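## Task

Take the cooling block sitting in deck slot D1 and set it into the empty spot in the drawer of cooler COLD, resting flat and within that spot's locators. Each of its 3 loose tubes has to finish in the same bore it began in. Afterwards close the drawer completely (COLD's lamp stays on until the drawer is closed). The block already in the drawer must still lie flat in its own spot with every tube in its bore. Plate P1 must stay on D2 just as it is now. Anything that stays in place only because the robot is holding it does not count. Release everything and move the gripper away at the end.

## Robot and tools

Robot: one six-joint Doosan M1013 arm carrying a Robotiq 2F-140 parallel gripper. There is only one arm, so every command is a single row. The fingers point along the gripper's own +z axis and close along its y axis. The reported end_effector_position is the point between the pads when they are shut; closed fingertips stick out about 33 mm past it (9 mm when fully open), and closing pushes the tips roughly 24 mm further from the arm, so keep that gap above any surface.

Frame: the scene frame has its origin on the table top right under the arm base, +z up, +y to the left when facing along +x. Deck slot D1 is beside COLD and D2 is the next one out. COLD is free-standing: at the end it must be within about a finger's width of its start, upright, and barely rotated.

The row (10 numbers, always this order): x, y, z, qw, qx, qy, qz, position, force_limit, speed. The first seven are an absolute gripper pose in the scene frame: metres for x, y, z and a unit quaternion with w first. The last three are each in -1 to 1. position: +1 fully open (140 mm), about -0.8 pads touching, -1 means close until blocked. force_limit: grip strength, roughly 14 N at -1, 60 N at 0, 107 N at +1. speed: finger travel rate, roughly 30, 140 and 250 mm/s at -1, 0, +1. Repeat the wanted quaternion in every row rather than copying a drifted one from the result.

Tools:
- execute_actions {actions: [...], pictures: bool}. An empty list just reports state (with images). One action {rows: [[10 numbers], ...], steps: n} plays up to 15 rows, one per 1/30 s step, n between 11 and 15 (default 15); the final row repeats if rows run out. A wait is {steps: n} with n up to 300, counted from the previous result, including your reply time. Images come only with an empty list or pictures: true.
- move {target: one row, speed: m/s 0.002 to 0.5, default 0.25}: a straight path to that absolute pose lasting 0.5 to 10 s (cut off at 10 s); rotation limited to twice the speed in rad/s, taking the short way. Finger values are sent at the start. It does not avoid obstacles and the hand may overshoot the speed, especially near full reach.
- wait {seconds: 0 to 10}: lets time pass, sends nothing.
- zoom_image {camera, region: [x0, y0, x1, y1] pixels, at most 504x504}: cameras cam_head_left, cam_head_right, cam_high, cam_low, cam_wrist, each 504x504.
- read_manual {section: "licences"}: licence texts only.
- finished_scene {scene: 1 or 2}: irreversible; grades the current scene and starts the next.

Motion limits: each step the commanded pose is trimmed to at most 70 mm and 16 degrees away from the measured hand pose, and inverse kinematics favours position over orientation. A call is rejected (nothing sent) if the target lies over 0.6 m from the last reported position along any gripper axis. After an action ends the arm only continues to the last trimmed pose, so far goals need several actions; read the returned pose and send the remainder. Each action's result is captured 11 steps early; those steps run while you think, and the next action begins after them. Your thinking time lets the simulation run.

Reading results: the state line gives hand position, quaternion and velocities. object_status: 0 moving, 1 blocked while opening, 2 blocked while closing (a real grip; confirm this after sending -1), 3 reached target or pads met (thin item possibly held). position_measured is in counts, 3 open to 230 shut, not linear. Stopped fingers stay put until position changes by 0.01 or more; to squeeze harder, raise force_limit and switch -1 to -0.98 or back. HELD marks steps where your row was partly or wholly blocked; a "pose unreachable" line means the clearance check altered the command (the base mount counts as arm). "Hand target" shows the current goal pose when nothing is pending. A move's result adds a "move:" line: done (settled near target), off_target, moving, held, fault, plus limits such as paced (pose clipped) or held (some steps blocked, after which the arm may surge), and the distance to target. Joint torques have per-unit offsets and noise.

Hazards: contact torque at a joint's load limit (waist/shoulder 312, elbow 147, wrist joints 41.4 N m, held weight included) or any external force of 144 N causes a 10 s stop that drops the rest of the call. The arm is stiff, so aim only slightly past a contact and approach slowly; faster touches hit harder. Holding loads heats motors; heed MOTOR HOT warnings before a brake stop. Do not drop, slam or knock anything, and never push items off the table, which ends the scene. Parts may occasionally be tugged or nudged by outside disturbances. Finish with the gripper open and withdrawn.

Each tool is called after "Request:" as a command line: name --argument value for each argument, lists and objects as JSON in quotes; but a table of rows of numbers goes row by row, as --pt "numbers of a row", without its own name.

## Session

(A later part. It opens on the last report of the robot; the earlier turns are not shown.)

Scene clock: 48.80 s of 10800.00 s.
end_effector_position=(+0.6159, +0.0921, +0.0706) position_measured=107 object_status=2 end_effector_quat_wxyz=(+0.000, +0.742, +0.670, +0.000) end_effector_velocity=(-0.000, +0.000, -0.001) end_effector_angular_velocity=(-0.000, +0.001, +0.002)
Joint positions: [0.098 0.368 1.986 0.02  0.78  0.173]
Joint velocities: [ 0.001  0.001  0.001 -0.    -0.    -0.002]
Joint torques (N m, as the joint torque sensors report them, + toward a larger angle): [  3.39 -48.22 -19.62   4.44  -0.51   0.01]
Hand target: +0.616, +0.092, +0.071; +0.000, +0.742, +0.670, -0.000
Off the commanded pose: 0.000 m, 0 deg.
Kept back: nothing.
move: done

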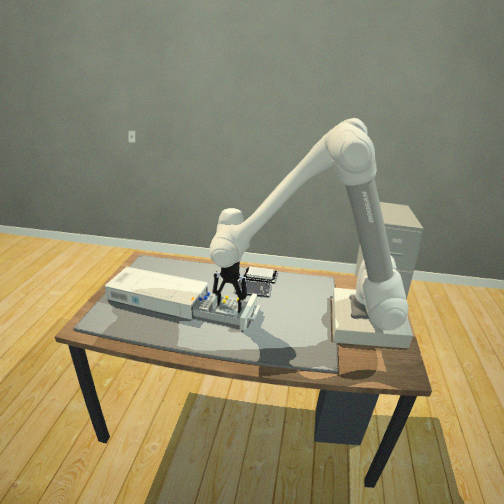

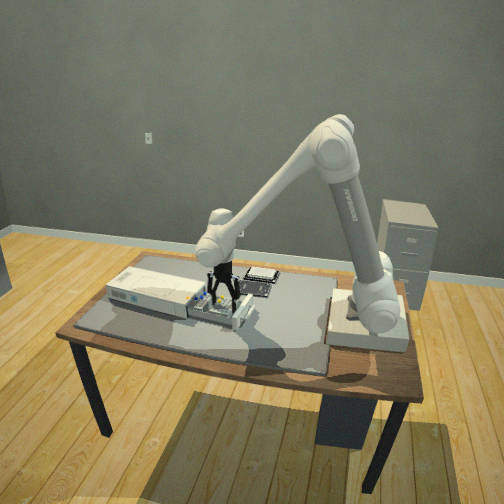

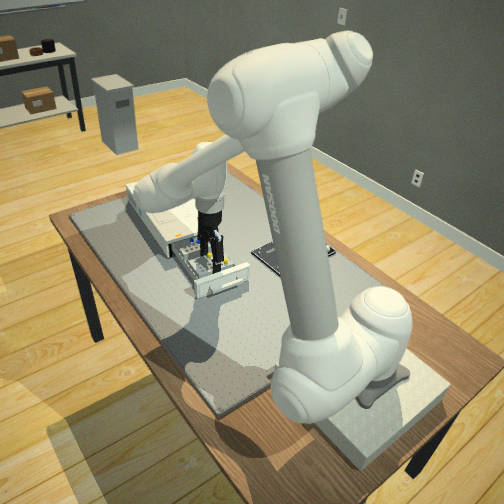

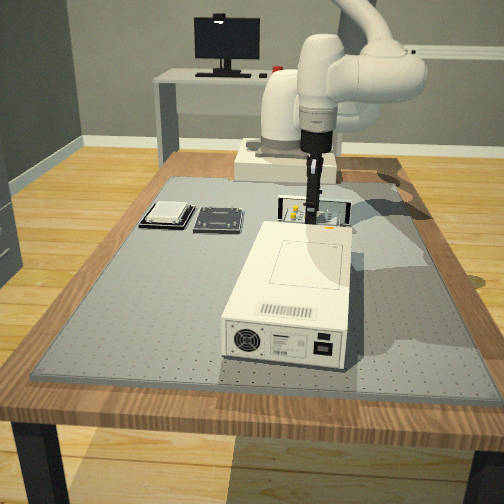

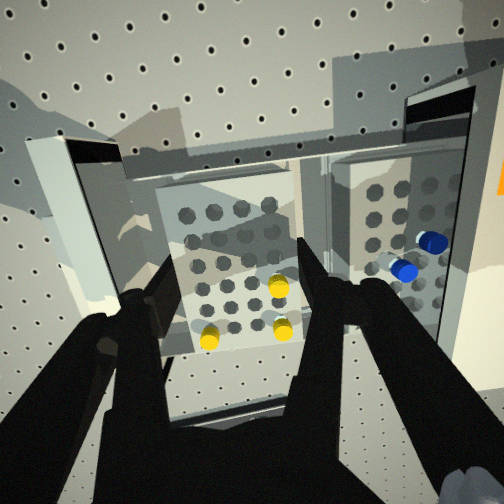

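Request:
move --target '[0.6158,0.0921,0.0712,0,0.7420,0.6704,0,0.42,0,-0.8]' --speed 0.006

Scene clock: 50.97 s of 10800.00 s.
end_effector_position=(+0.6158, +0.0921, +0.0712) position_measured=76 object_status=3 end_effector_quat_wxyz=(-0.000, +0.742, +0.670, +0.000) end_effector_velocity=(-0.001, -0.000, -0.000) end_effector_angular_velocity=(-0.000, +0.001, +0.000)
Joint positions: [0.098 0.367 1.986 0.02  0.782 0.173]
Joint velocities: [-0.    -0.     0.001  0.     0.    -0.   ]
Joint torques (N m, as the joint torque sensors report them, + toward a larger angle): [  1.38 -68.23 -31.55   4.42   0.34  -0.01]
Hand target: +0.616, +0.092, +0.071; -0.000, +0.742, +0.670, +0.000
Off the commanded pose: 0.000 m, 0 deg.
Kept back: nothing.
move: done

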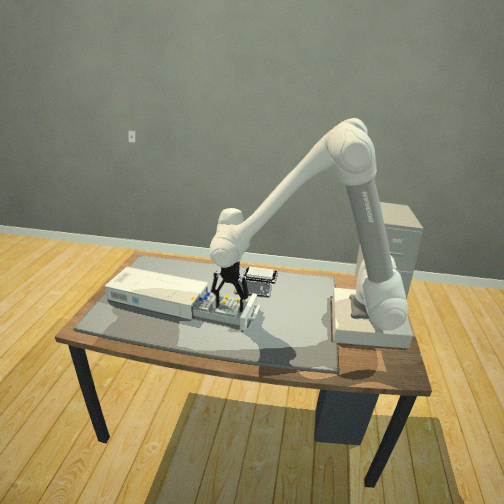

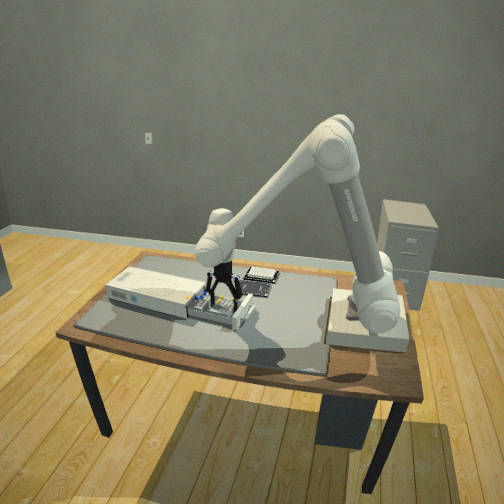

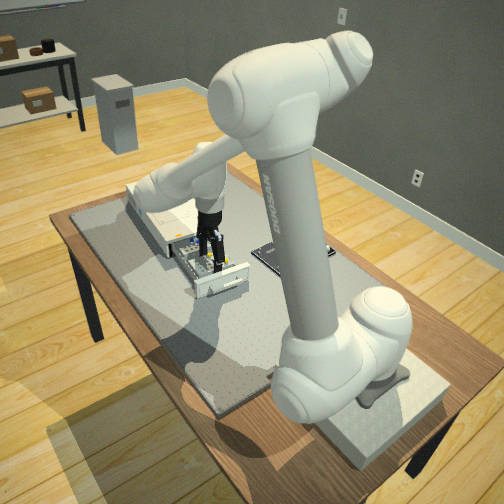

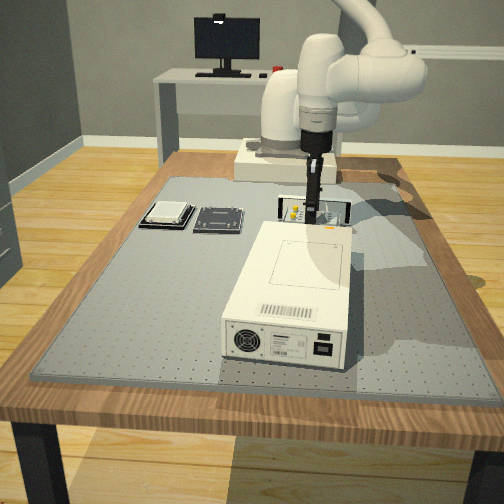

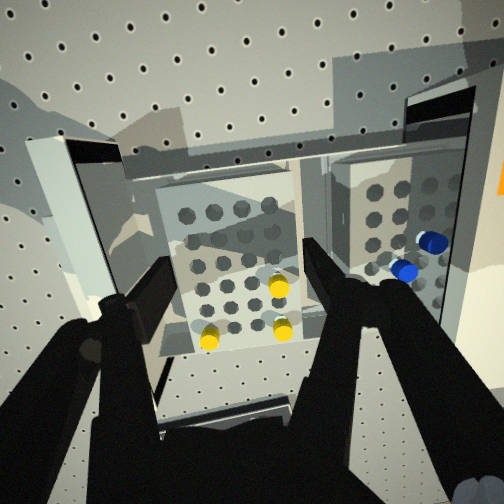

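Request:
move --target '[0.6158,0.0921,0.145,0,0.7420,0.6704,0,0.42,0,-0.8]' --speed 0.15

Scene clock: 52.13 s of 10800.00 s.
end_effector_position=(+0.6158, +0.0921, +0.1448) position_measured=76 object_status=3 end_effector_quat_wxyz=(-0.000, +0.742, +0.670, -0.000) end_effector_velocity=(-0.000, +0.001, +0.002) end_effector_angular_velocity=(-0.000, +0.000, +0.001)
Joint positions: [0.096 0.282 1.936 0.017 0.916 0.175]
Joint velocities: [ 0.001 -0.002 -0.001 -0.     0.003  0.   ]
Joint torques (N m, as the joint torque sensors report them, + toward a larger angle): [  0.97 -61.21 -35.65   4.35   0.07   0.37]
Hand target: +0.616, +0.092, +0.145; -0.000, +0.742, +0.670, +0.000
Off the commanded pose: 0.000 m, 0 deg.
Kept back: nothing.
move: done

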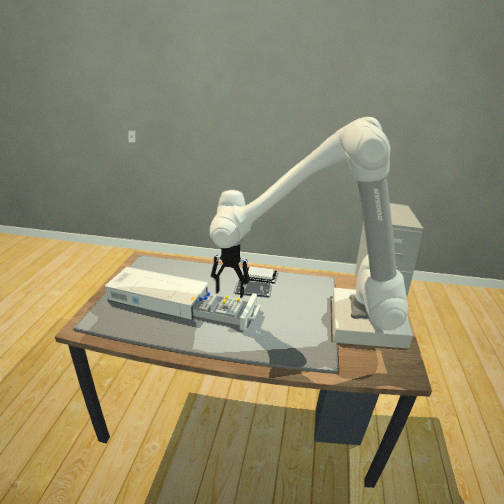

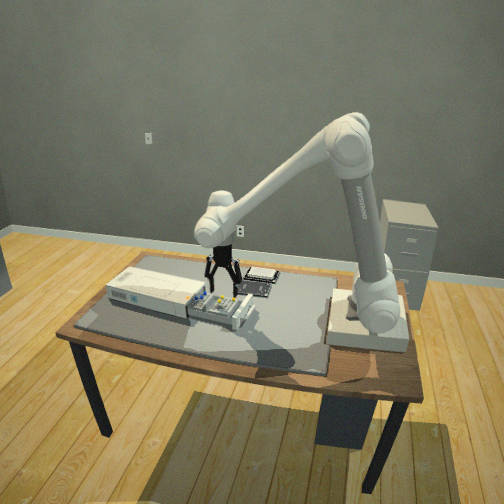

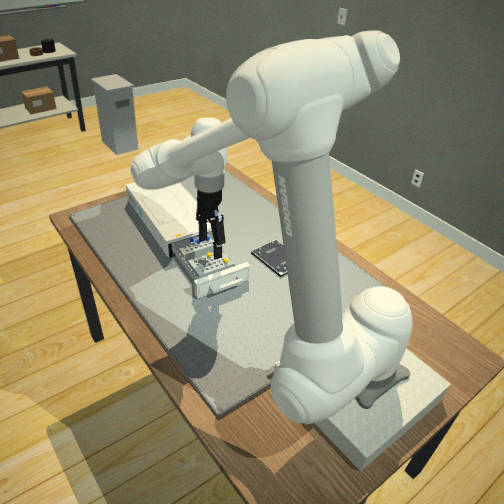

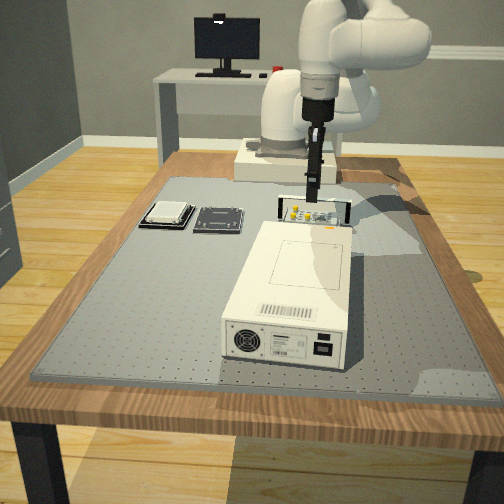

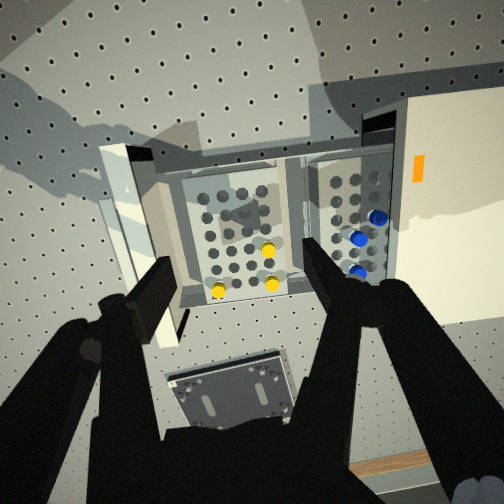

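Request:
zoom_image --camera "cam_wrist" --region '[150, 140, 400, 320]'

Region (150, 140, 400, 320) of cam_wrist's 504x504 image, scaled by 2.016, with more detail than that image has; it fills the top 363 rows of this view, and the rest is white.

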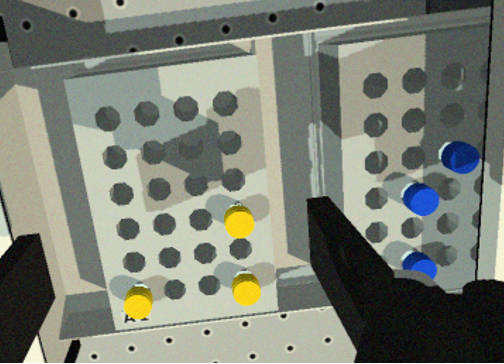

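Request:
move --target '[0.470,0.1072,0.140,0,0.7420,0.6704,0,-1,0,0.3]' --speed 0.25

Scene clock: 53.90 s of 10800.00 s.
end_effector_position=(+0.4701, +0.1069, +0.1399) position_measured=233 object_status=3 end_effector_quat_wxyz=(+0.000, +0.742, +0.670, -0.000) end_effector_velocity=(-0.002, +0.000, -0.000) end_effector_angular_velocity=(-0.001, +0.000, -0.000)
Joint positions: [0.153 0.087 2.195 0.018 0.852 0.23 ]
Joint velocities: [ 0.001 -0.002  0.003 -0.001  0.     0.002]
Joint torques (N m, as the joint torque sensors report them, + toward a larger angle): [ -0.31 -41.72 -33.08   4.14   0.31   0.01]
Hand target: +0.470, +0.107, +0.140; +0.000, +0.742, +0.670, -0.000
Off the commanded pose: 0.000 m, 0 deg.
Kept back: nothing.
move: done

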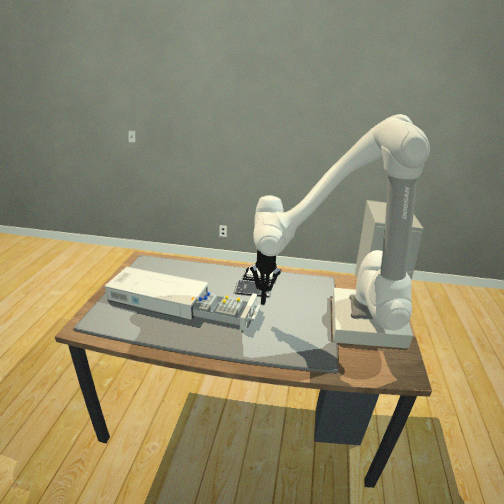

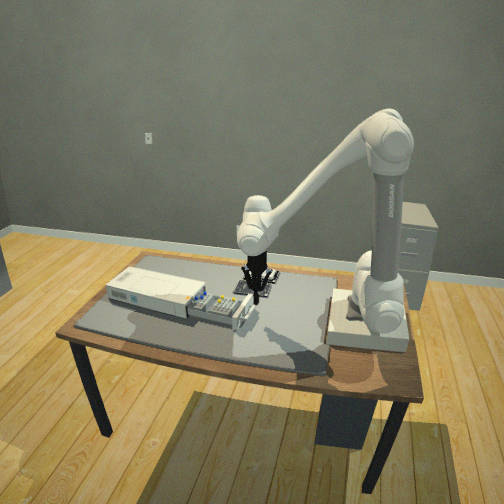

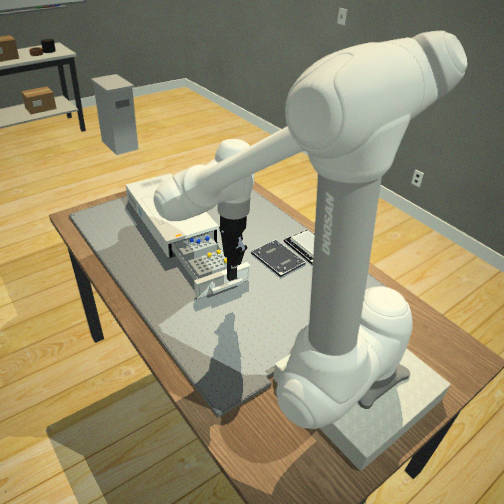

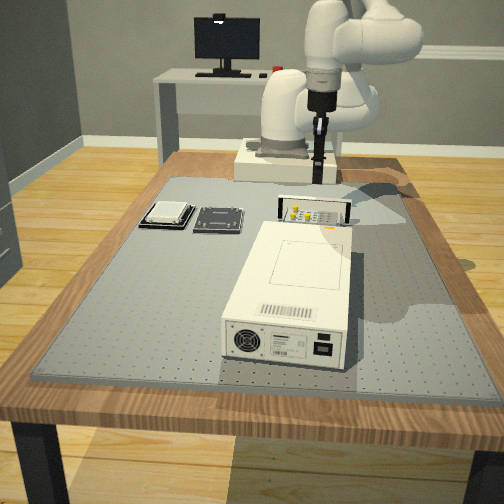

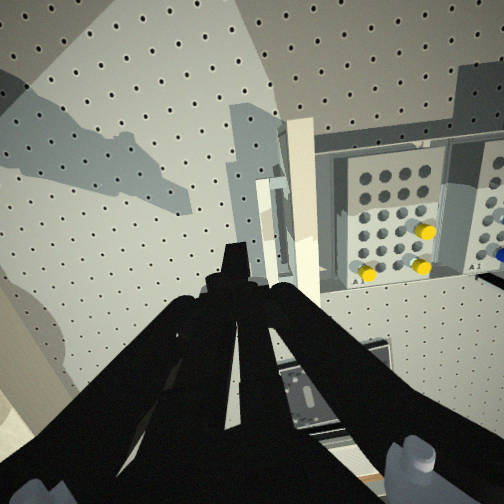

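Request:
move --target '[0.470,0.1072,0.073,0,0.7420,0.6704,0,-1,0,0.3]' --speed 0.15

Scene clock: 55.10 s of 10800.00 s.
end_effector_position=(+0.4700, +0.1072, +0.0731) position_measured=233 object_status=3 end_effector_quat_wxyz=(+0.000, +0.742, +0.670, +0.000) end_effector_velocity=(+0.000, +0.000, -0.001) end_effector_angular_velocity=(+0.000, -0.000, +0.001)
Joint positions: [0.156 0.184 2.247 0.021 0.703 0.229]
Joint velocities: [ 0.001  0.002  0.     0.    -0.003 -0.   ]
Joint torques (N m, as the joint torque sensors report them, + toward a larger angle): [  2.24 -45.44 -27.8    3.97   0.6   -0.2 ]
Hand target: +0.470, +0.107, +0.073; +0.000, +0.742, +0.670, -0.000
Off the commanded pose: 0.000 m, 0 deg.
Kept back: nothing.
move: done

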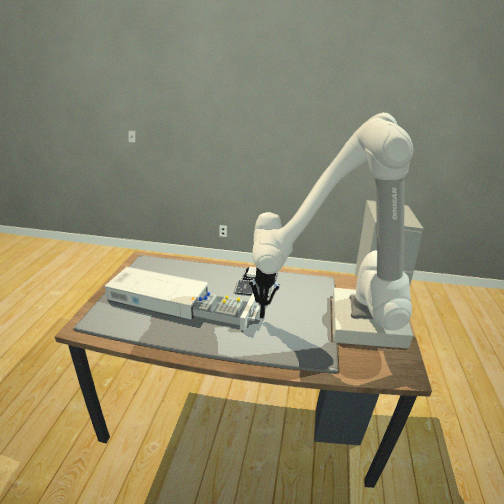

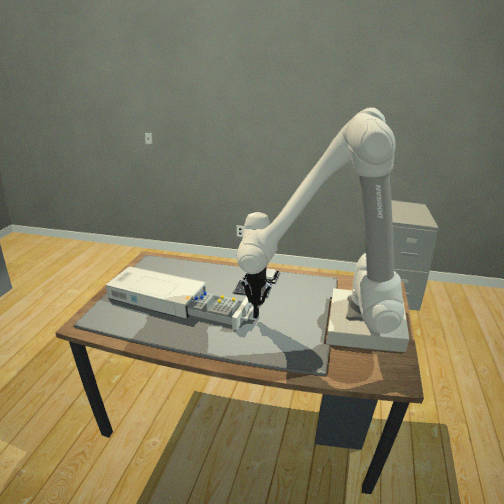

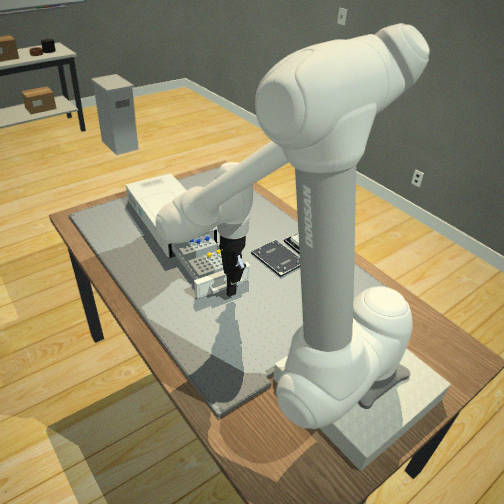

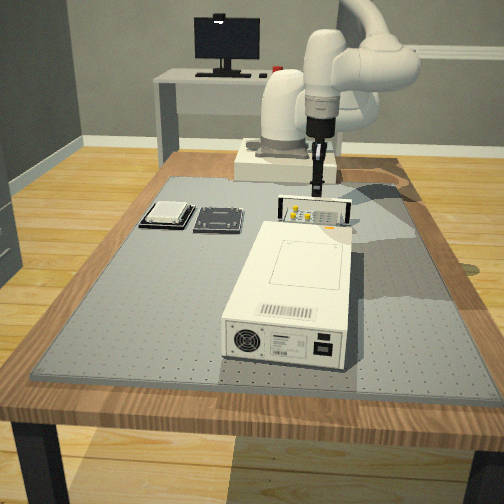

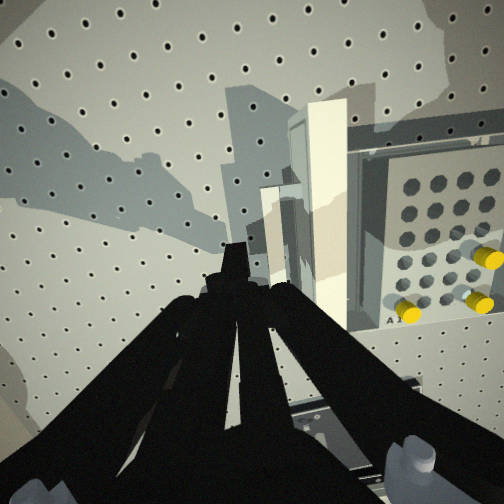

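Request:
move --target '[0.493,0.1049,0.073,0,0.7420,0.6704,0,-1,0,0.3]' --speed 0.03

Scene clock: 56.43 s of 10800.00 s.
end_effector_position=(+0.4929, +0.1050, +0.0730) position_measured=233 object_status=3 end_effector_quat_wxyz=(-0.000, +0.742, +0.670, +0.000) end_effector_velocity=(+0.001, +0.000, +0.000) end_effector_angular_velocity=(-0.000, -0.000, +0.002)
Joint positions: [0.145 0.213 2.208 0.021 0.713 0.218]
Joint velocities: [ 0.001  0.002 -0.002 -0.     0.001 -0.001]
Joint torques (N m, as the joint torque sensors report them, + toward a larger angle): [  2.01 -51.35 -30.06   4.06  -0.58   0.08]
Hand target: +0.493, +0.105, +0.073; -0.000, +0.742, +0.670, +0.000
Off the commanded pose: 0.000 m, 0 deg.
Kept back: nothing.
move: done

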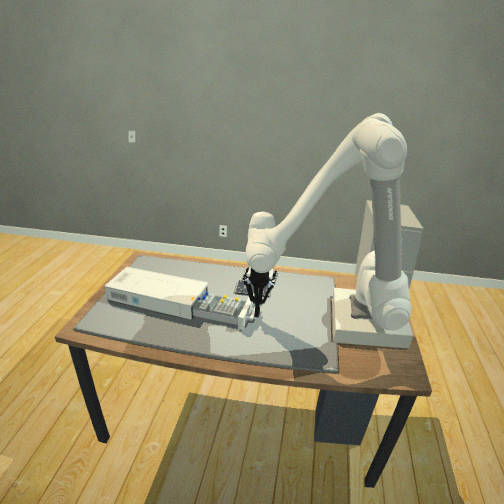

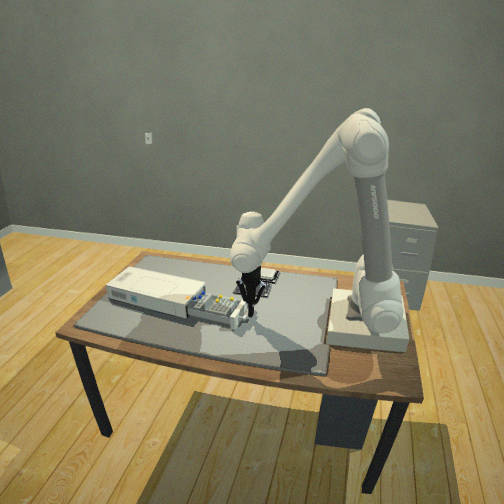

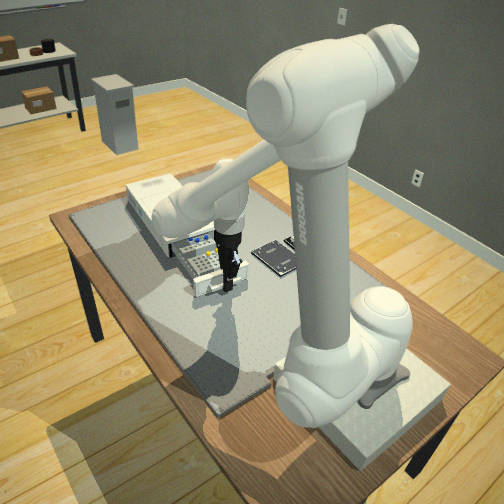

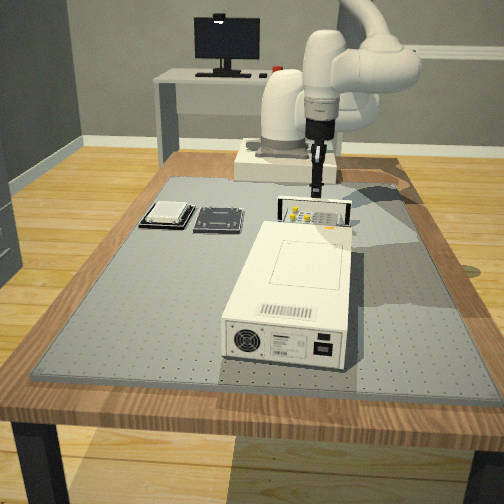

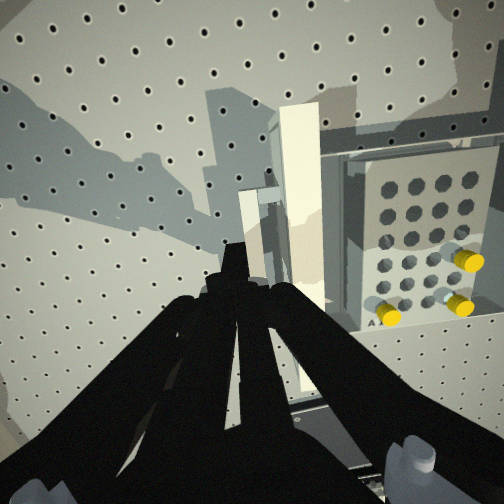

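Contact made; push the drawer in.

Request:
move --target '[0.683,0.0856,0.073,0,0.7420,0.6704,0,-1,0,0.3]' --speed 0.1

Scene clock: 59.10 s of 10800.00 s.
end_effector_position=(+0.6829, +0.0859, +0.0731) position_measured=233 object_status=3 end_effector_quat_wxyz=(-0.000, +0.742, +0.670, +0.000) end_effector_velocity=(+0.001, +0.001, -0.000) end_effector_angular_velocity=(+0.000, +0.000, +0.000)
Joint positions: [0.081 0.447 1.853 0.019 0.835 0.157]
Joint velocities: [ 0.001  0.002 -0.003  0.     0.001  0.001]
Joint torques (N m, as the joint torque sensors report them, + toward a larger angle): [  2.91 -76.48 -33.99   4.72  -0.54   0.22]
Hand target: +0.683, +0.086, +0.073; -0.000, +0.742, +0.670, +0.000
Off the commanded pose: 0.000 m, 0 deg.
Kept back: nothing.
move: done

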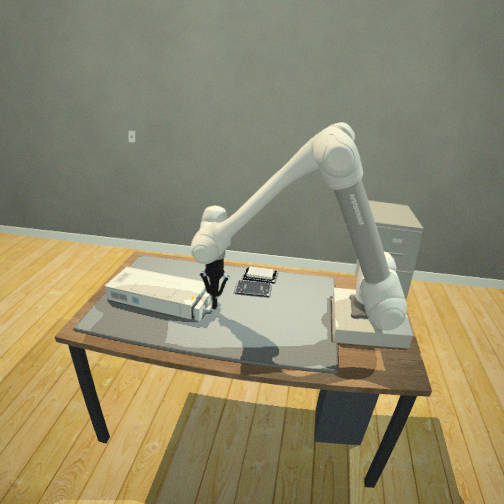

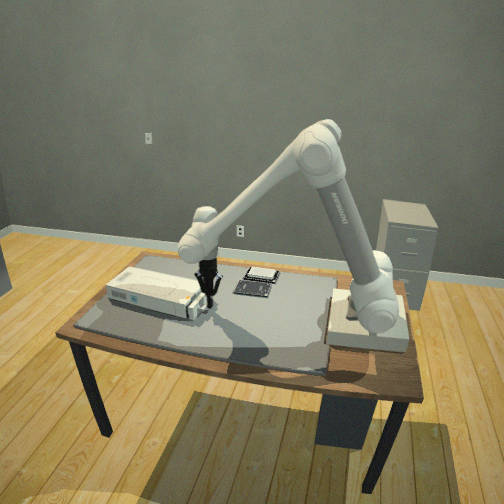

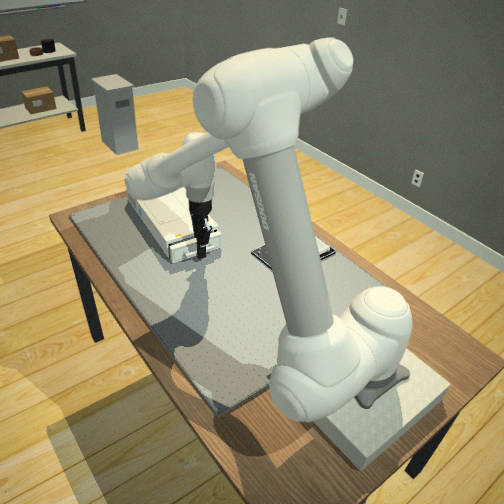

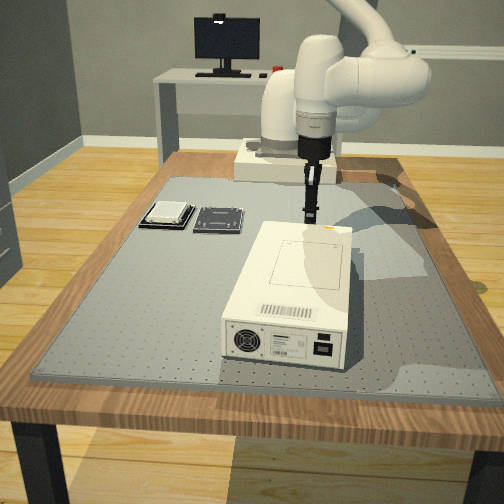

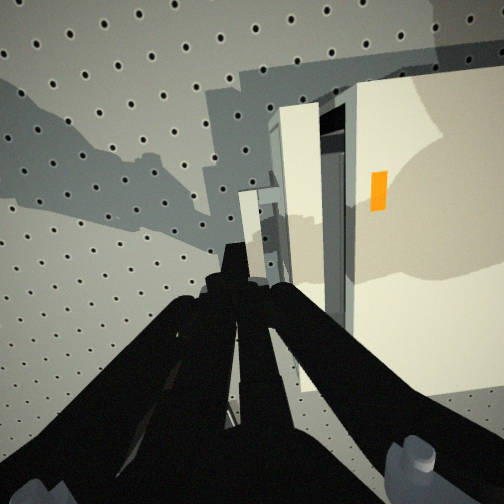

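Request:
move --target '[0.6945,0.0844,0.073,0,0.7420,0.6704,0,-1,0,0.3]' --speed 0.025

Scene clock: 60.17 s of 10800.00 s.
end_effector_position=(+0.6944, +0.0844, +0.0730) position_measured=233 object_status=3 end_effector_quat_wxyz=(+0.000, +0.742, +0.670, +0.000) end_effector_velocity=(+0.002, -0.000, +0.000) end_effector_angular_velocity=(-0.000, -0.001, -0.000)
Joint positions: [0.077 0.461 1.83  0.019 0.844 0.154]
Joint velocities: [-0.     0.001 -0.003 -0.     0.001  0.   ]
Joint torques (N m, as the joint torque sensors report them, + toward a larger angle): [ -0.04 -78.38 -33.97   4.03  -0.13   0.31]
Hand target: +0.695, +0.084, +0.073; -0.000, +0.742, +0.670, +0.000
Off the commanded pose: 0.000 m, 0 deg.
Kept back: nothing.
move: done

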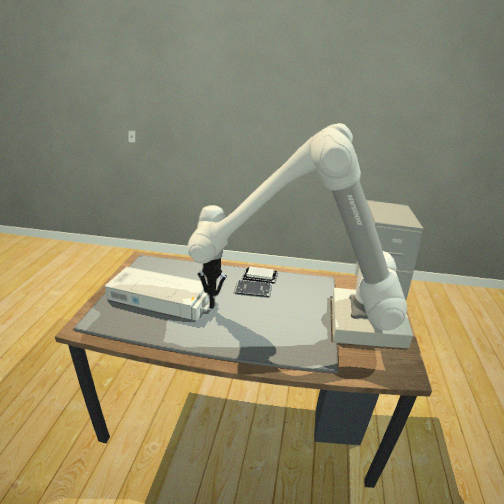

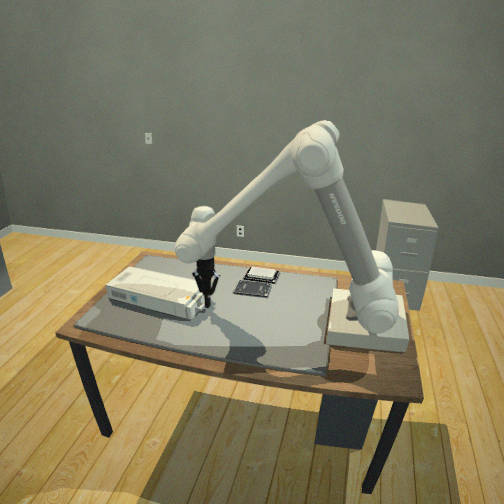

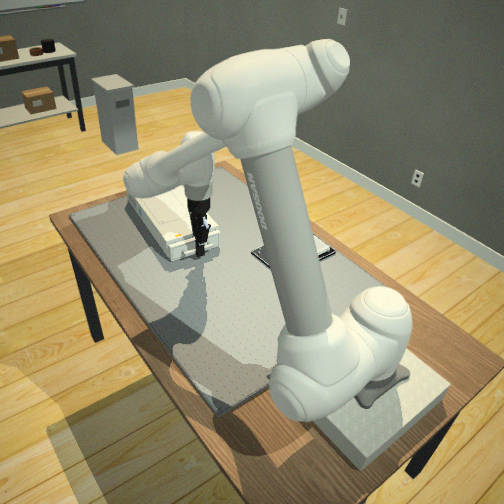

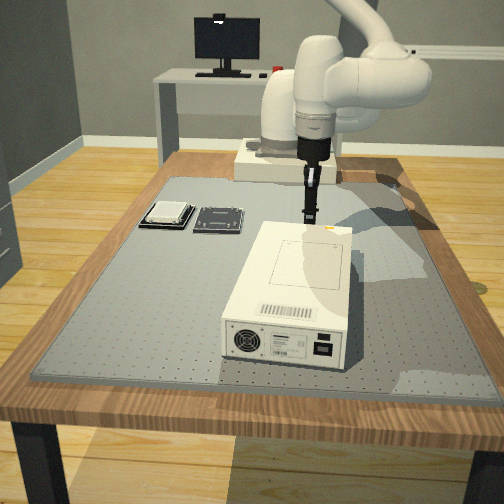

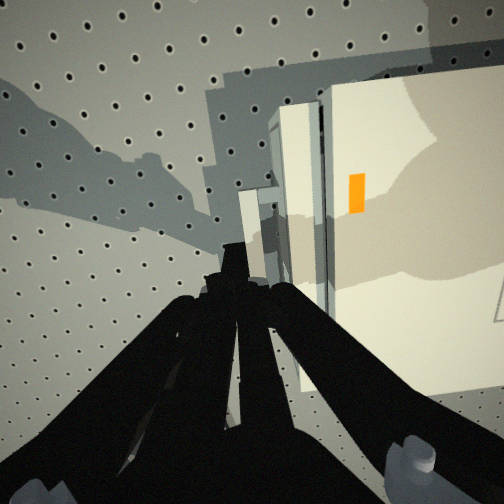

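Request:
move --target '[0.6975,0.0841,0.073,0,0.7420,0.6704,0,-1,0,0.3]' --speed 0.01

Scene clock: 61.17 s of 10800.00 s.
end_effector_position=(+0.6974, +0.0841, +0.0730) position_measured=233 object_status=3 end_effector_quat_wxyz=(-0.000, +0.742, +0.670, -0.000) end_effector_velocity=(+0.001, -0.000, +0.000) end_effector_angular_velocity=(+0.000, -0.001, -0.001)
Joint positions: [0.077 0.465 1.823 0.019 0.847 0.153]
Joint velocities: [-0.001  0.001 -0.002  0.     0.    -0.   ]
Joint torques (N m, as the joint torque sensors report them, + toward a larger angle): [  0.84 -77.96 -35.06   4.01  -1.76  -0.11]
Hand target: +0.698, +0.084, +0.073; -0.000, +0.742, +0.670, +0.000
Off the commanded pose: 0.000 m, 0 deg.
Kept back: nothing.
move: done

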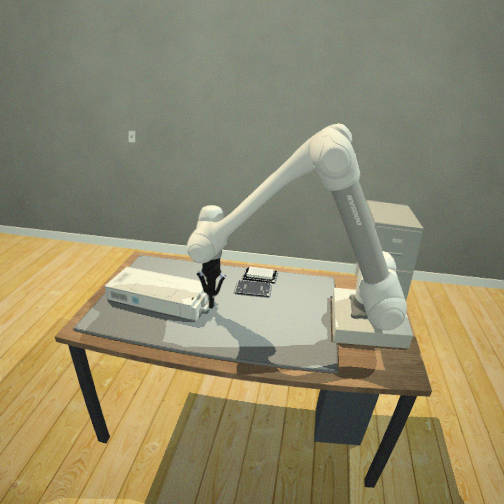

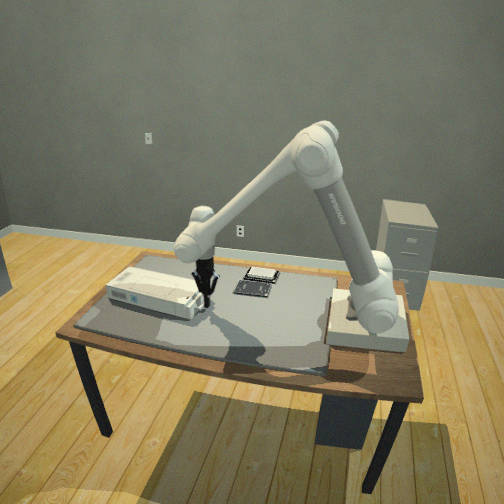

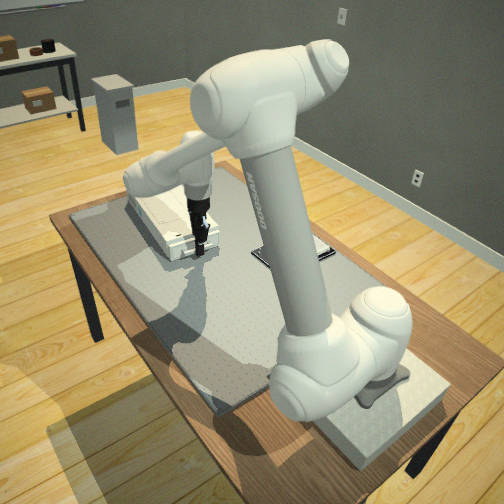

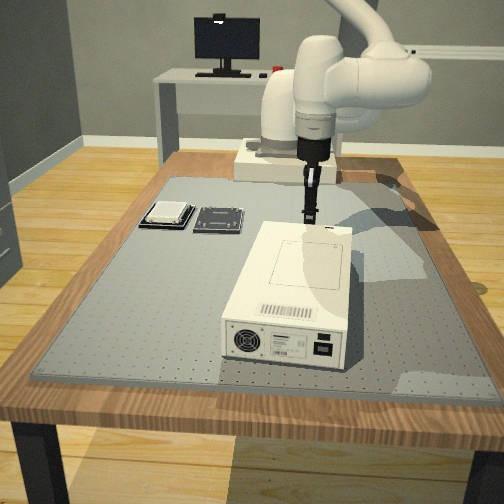

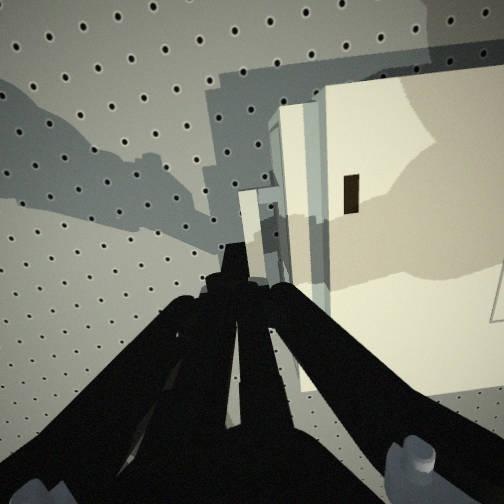

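Lamp is dark. Back off and move clear.

Request:
move --target '[0.62,0.092,0.16,0,0.7420,0.6704,0,-1,0,0.3]' --speed 0.2

Scene clock: 64.20 s of 10800.00 s.
end_effector_position=(+0.6200, +0.0919, +0.1598) position_measured=233 object_status=3 end_effector_quat_wxyz=(-0.000, +0.742, +0.670, -0.000) end_effector_velocity=(-0.001, +0.000, +0.001) end_effector_angular_velocity=(+0.000, -0.000, -0.000)
Joint positions: [0.095 0.273 1.916 0.017 0.946 0.174]
Joint velocities: [ 0.    -0.003  0.001  0.     0.002  0.   ]
Joint torques (N m, as the joint torque sensors report them, + toward a larger angle): [  0.84 -61.18 -35.47   4.41   0.28  -0.19]
Hand target: +0.620, +0.092, +0.160; -0.000, +0.742, +0.670, -0.000
Off the commanded pose: 0.000 m, 0 deg.
Kept back: nothing.
move: done

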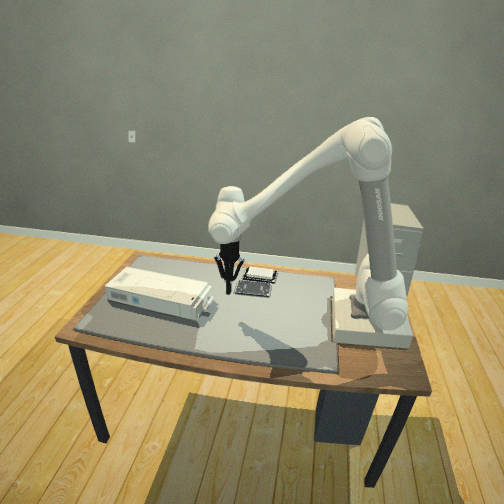

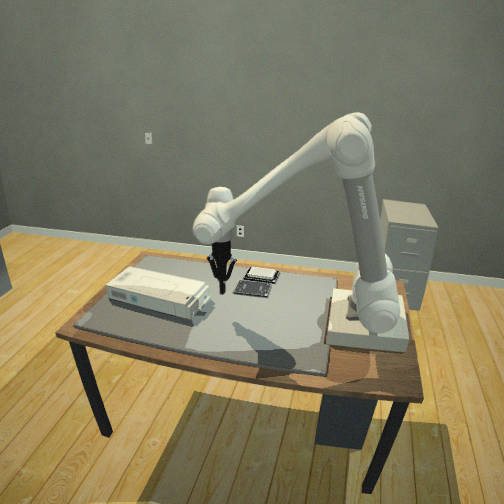

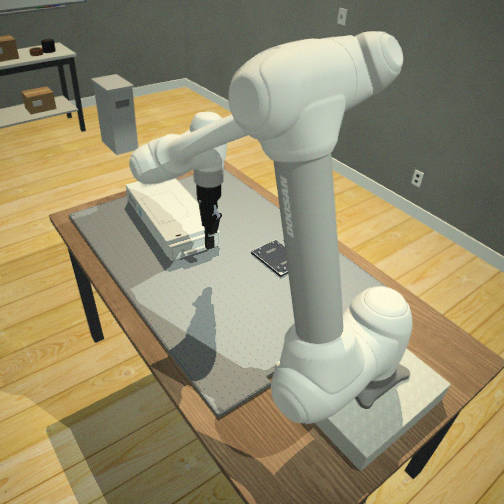

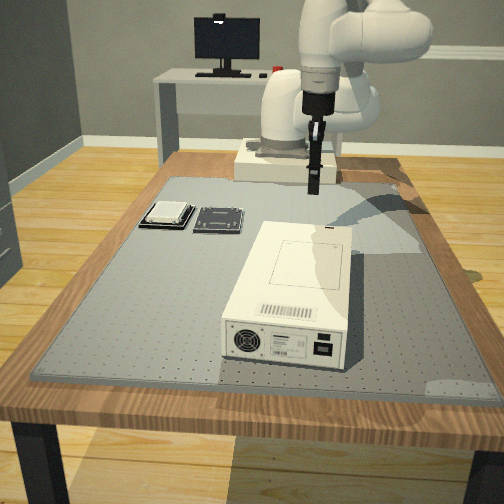

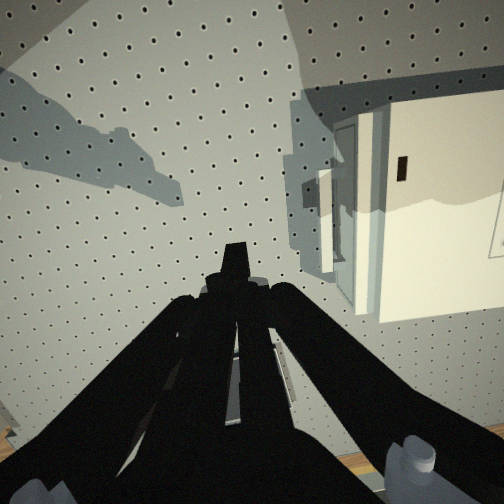

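Request:
zoom_image --camera "cam_low" --region '[130, 190, 260, 245]'

Region (130, 190, 260, 245) of cam_low's 504x504 image, scaled by 3.877, with more detail than that image has; it fills the top 213 rows of this view, and the rest is white.

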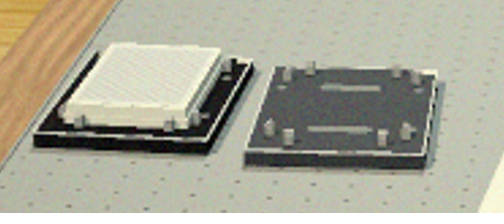

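The plate is still in place, the lamp is dark and the arm is clear.

Request:
finished_scene --scene 2

The scene is finished: the task was done.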